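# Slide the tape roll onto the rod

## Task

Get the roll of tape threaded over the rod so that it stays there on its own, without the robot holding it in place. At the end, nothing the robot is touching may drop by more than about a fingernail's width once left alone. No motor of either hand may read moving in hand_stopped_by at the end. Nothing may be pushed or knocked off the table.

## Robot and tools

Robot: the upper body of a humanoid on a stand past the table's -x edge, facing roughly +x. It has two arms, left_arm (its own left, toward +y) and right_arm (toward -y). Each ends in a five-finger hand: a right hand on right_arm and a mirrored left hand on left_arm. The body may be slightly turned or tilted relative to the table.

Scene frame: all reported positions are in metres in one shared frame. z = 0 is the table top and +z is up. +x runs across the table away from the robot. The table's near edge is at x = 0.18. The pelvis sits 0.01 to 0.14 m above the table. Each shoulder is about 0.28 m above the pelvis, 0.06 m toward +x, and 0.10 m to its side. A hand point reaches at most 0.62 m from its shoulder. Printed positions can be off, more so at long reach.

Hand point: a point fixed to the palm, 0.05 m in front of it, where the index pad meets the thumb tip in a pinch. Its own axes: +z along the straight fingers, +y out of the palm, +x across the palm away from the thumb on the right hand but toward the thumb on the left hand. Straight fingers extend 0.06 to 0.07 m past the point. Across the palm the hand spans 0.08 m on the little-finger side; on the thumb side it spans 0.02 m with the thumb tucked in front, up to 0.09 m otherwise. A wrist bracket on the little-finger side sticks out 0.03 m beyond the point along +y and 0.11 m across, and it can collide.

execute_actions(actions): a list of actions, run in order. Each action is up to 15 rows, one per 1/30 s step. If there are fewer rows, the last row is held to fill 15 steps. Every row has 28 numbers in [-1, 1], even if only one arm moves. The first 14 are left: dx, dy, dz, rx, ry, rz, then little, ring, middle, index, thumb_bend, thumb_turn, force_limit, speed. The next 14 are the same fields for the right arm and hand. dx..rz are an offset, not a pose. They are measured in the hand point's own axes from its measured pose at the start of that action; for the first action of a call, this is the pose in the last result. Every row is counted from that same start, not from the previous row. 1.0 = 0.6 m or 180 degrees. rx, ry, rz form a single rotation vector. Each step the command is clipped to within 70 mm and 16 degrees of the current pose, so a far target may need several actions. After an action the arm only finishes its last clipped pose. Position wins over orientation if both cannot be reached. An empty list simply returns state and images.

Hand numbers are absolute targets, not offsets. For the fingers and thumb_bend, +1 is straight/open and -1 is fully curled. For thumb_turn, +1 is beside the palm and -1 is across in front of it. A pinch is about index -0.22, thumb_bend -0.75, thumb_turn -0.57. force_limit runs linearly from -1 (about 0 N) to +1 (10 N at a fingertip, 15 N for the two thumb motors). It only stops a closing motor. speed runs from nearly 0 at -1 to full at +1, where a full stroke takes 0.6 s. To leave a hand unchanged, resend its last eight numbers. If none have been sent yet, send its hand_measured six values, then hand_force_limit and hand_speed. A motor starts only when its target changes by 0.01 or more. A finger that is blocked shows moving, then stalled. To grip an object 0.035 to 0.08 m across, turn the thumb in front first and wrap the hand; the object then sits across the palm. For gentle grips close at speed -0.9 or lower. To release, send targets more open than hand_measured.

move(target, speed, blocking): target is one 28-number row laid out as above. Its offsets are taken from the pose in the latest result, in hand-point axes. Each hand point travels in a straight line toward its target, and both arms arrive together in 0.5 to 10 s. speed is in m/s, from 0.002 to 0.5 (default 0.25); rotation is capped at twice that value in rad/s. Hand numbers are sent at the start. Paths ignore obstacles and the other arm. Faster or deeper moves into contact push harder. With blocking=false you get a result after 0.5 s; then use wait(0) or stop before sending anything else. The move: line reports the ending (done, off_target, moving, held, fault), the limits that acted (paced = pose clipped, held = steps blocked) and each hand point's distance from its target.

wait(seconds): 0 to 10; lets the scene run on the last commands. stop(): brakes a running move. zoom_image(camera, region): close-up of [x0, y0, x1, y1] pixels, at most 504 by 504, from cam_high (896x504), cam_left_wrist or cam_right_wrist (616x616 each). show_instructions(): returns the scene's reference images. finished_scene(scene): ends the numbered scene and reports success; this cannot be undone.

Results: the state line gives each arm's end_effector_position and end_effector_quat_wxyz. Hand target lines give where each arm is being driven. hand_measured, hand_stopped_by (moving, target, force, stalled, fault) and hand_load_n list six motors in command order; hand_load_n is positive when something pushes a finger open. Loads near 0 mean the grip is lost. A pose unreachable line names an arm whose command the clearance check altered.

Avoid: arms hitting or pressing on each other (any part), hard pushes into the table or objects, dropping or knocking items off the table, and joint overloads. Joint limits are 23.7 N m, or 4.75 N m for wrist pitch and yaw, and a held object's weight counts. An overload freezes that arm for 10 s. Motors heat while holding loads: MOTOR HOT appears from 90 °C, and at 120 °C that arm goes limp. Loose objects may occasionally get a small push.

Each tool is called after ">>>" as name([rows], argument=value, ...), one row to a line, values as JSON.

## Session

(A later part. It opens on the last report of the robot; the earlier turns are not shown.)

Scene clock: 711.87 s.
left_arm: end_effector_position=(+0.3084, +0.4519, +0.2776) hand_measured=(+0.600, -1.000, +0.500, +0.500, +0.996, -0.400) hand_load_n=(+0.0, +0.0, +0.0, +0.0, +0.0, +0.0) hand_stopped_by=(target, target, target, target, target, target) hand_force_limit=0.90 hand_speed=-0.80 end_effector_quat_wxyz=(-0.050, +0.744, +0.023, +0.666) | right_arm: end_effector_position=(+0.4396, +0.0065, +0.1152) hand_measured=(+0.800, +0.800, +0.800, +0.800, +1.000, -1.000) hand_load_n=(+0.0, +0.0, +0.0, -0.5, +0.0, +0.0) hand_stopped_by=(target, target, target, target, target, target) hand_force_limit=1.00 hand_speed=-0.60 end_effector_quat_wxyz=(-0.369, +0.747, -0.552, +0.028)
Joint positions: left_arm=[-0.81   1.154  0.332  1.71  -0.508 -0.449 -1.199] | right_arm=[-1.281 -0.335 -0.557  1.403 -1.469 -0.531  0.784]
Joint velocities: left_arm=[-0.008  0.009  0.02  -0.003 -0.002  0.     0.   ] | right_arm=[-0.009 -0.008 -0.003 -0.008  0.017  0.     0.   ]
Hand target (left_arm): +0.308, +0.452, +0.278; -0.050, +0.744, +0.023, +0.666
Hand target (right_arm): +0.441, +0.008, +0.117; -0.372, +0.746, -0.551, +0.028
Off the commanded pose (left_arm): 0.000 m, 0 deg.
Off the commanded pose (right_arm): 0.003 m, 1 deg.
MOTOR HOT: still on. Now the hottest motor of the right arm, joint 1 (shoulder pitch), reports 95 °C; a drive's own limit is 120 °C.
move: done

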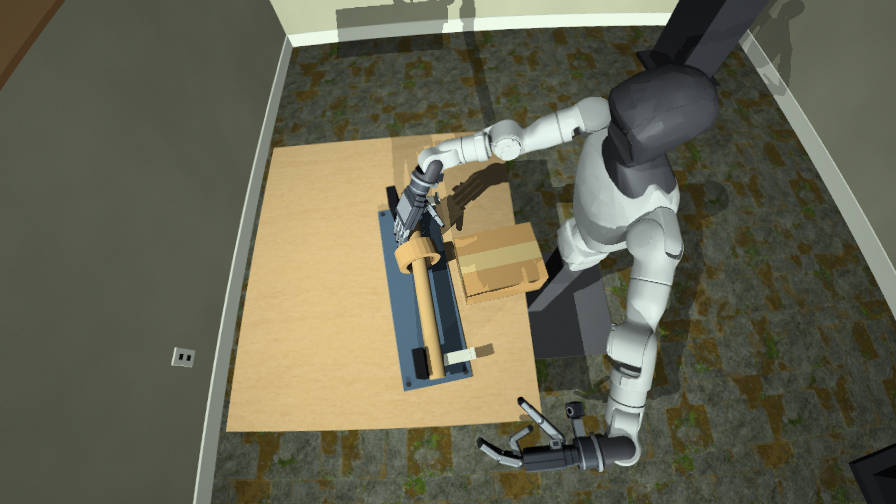

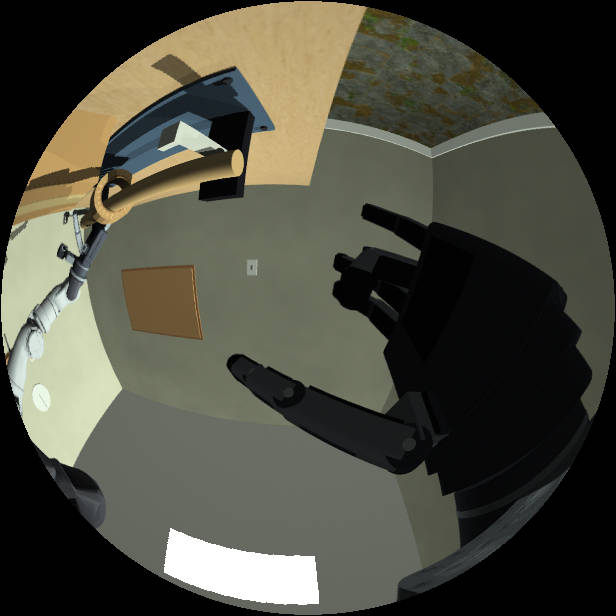

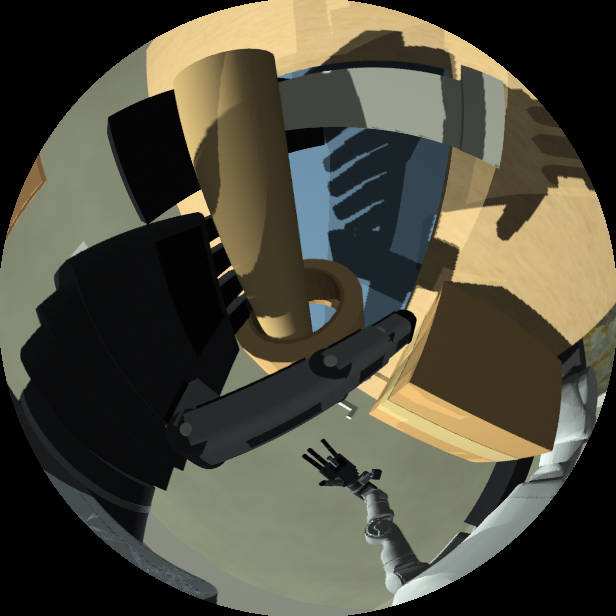

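>>> move(target=[0,0,0,0,0,0,0.6,-1,0.5,0.5,1,-0.4,0.9,-0.8,0,-0.04,-0.14,0,0,0,0.8,0.8,0.8,0.8,1,-1,1,-0.6], speed=0.05)

>>> wait(seconds=2)

Scene clock: 717.10 s.
left_arm: end_effector_position=(+0.3084, +0.4519, +0.2776) hand_measured=(+0.600, -1.000, +0.500, +0.500, +0.996, -0.400) hand_load_n=(+0.0, +0.0, +0.0, +0.0, +0.0, +0.0) hand_stopped_by=(target, target, target, target, target, target) hand_force_limit=0.90 hand_speed=-0.80 end_effector_quat_wxyz=(-0.050, +0.744, +0.023, +0.666) | right_arm: end_effector_position=(+0.4209, -0.0313, +0.1922) hand_measured=(+0.800, +0.800, +0.800, +0.800, +1.000, -1.000) hand_load_n=(+0.0, +0.0, +0.0, +0.0, +0.0, +0.0) hand_stopped_by=(target, target, target, target, target, target) hand_force_limit=1.00 hand_speed=-0.60 end_effector_quat_wxyz=(-0.374, +0.758, -0.534, -0.013)
Joint positions: left_arm=[-0.81   1.154  0.332  1.71  -0.508 -0.449 -1.199] | right_arm=[-1.601 -0.729 -0.886  1.959 -1.851 -0.633  0.794]
Joint velocities: left_arm=[ 0.017 -0.003 -0.002 -0.006 -0.009  0.     0.   ] | right_arm=[-0.002 -0.109 -0.606  0.184 -0.647  0.208 -0.086]
Hand target (left_arm): +0.308, +0.452, +0.278; -0.050, +0.744, +0.023, +0.666
Hand target (right_arm): +0.421, -0.032, +0.192; -0.373, +0.758, -0.535, -0.010
Off the commanded pose (left_arm): 0.000 m, 0 deg.
Off the commanded pose (right_arm): 0.004 m, 5 deg.
MOTOR HOT: still on. Now the hottest motor of the right arm, joint 1 (shoulder pitch), reports 93 °C; a drive's own limit is 120 °C.
joint sent to its limit (right arm) — the command would take joint 1 (shoulder pitch) past its lower limit, so that joint was sent only as far as its limit.
move: off_target (right_arm)

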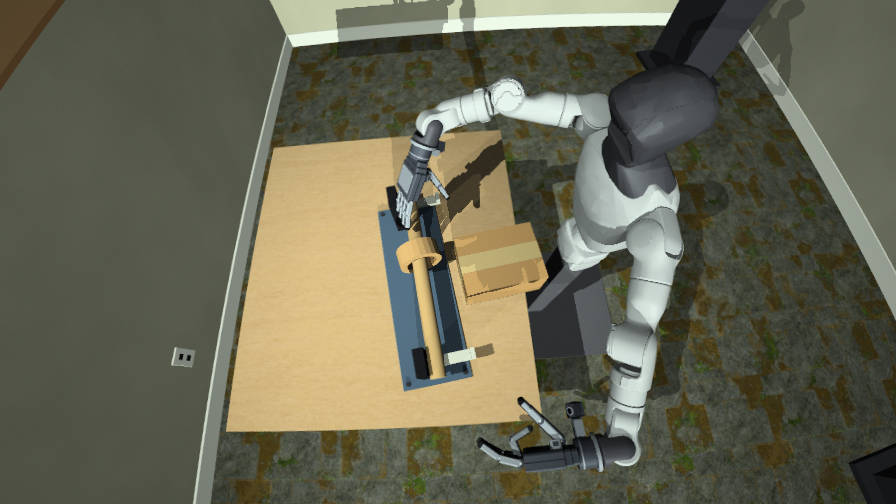

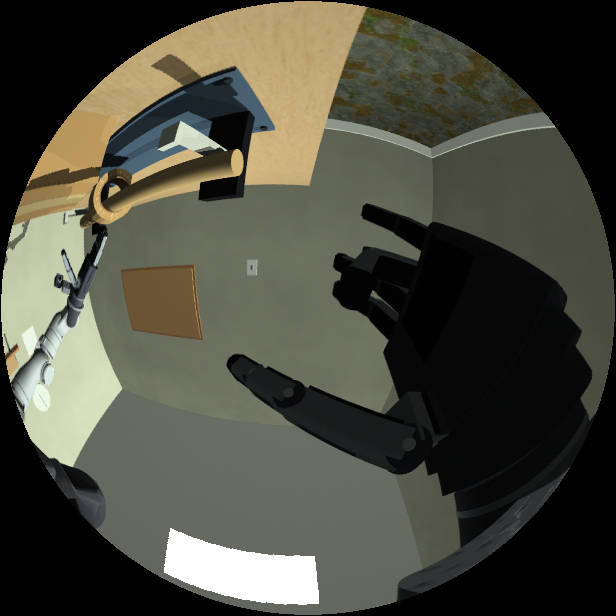

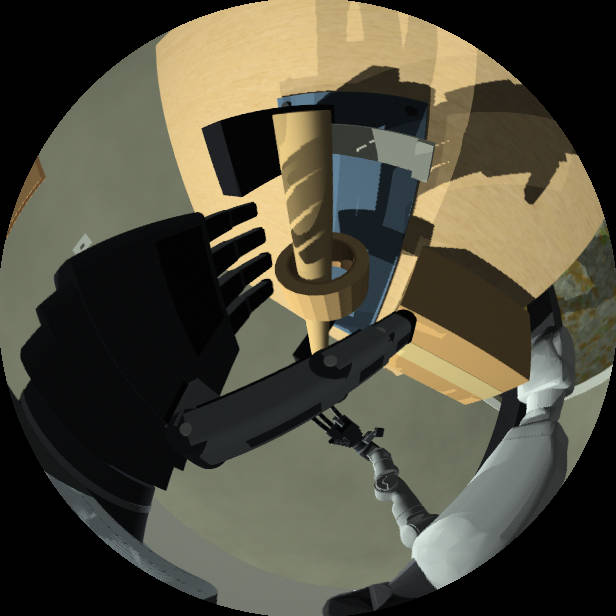

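Scene clock: 719.10 s.
left_arm: end_effector_position=(+0.3084, +0.4519, +0.2776) hand_measured=(+0.600, -1.000, +0.500, +0.500, +0.996, -0.400) hand_load_n=(+0.0, +0.0, +0.0, +0.0, +0.0, +0.0) hand_stopped_by=(target, target, target, target, target, target) hand_force_limit=0.90 hand_speed=-0.80 end_effector_quat_wxyz=(-0.050, +0.744, +0.023, +0.666) | right_arm: end_effector_position=(+0.4210, -0.0314, +0.1923) hand_measured=(+0.800, +0.800, +0.800, +0.800, +1.000, -1.000) hand_load_n=(+0.0, +0.0, +0.0, +0.0, +0.0, +0.0) hand_stopped_by=(target, target, target, target, target, target) hand_force_limit=1.00 hand_speed=-0.60 end_effector_quat_wxyz=(-0.374, +0.758, -0.535, -0.011)
Joint positions: left_arm=[-0.81   1.154  0.332  1.71  -0.508 -0.449 -1.199] | right_arm=[-1.601 -0.739 -0.933  1.974 -1.902 -0.616  0.786]
Joint velocities: left_arm=[ 0.     0.002  0.012  0.009 -0.009  0.     0.   ] | right_arm=[-0.009  0.009  0.014  0.011  0.     0.     0.   ]
Hand target (left_arm): +0.308, +0.452, +0.278; -0.050, +0.744, +0.023, +0.666
Hand target (right_arm): +0.421, -0.032, +0.192; -0.373, +0.758, -0.535, -0.010
Off the commanded pose (left_arm): 0.000 m, 0 deg.
Off the commanded pose (right_arm): 0.004 m, 5 deg.
MOTOR HOT: still on. Now the hottest motor of the right arm, joint 1 (shoulder pitch), reports 93 °C; a drive's own limit is 120 °C.
wait: 2.00 s; at rest by 0.17 s

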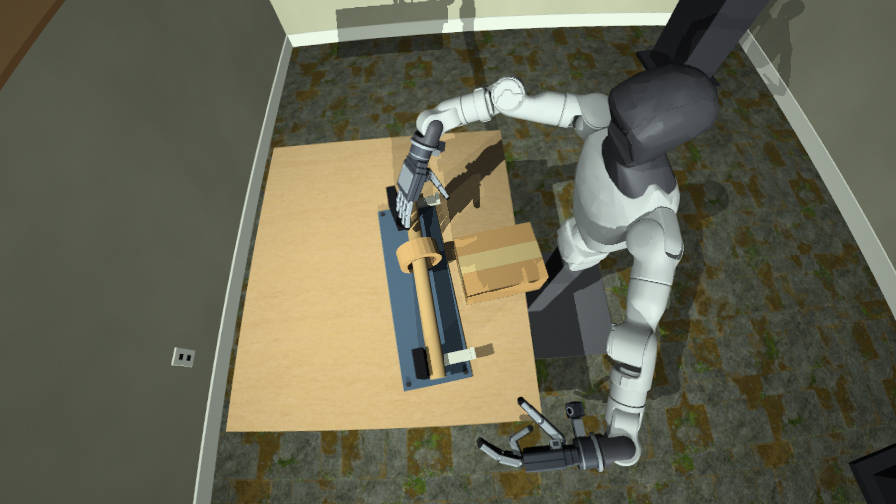

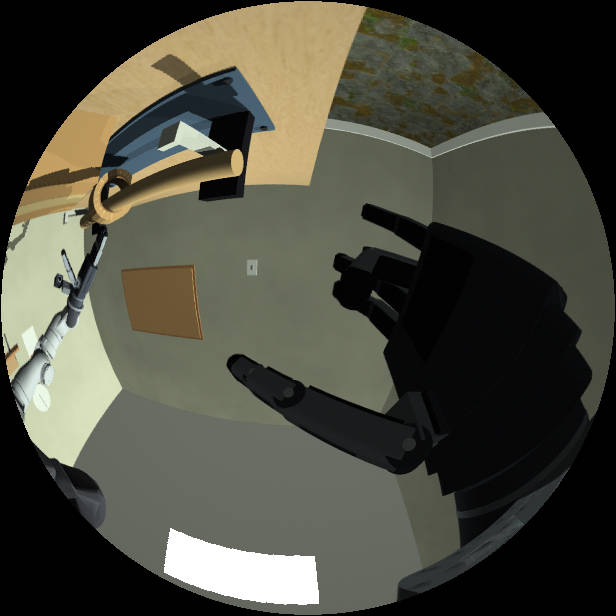

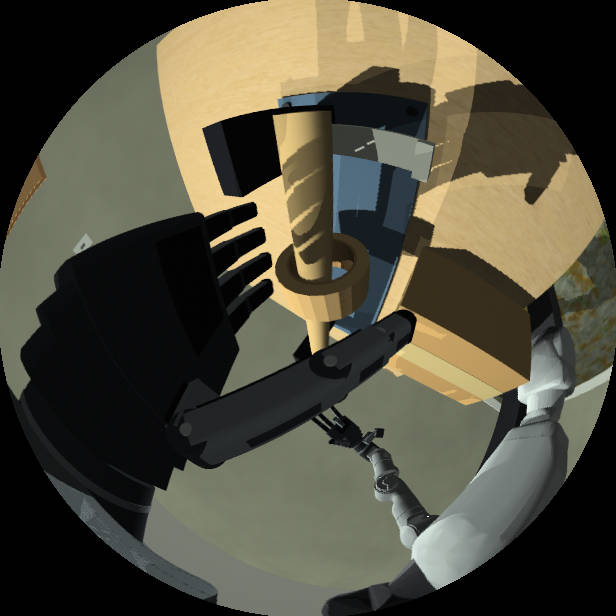

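>>> finished_scene(scene=2)

The scene is finished: the task was done.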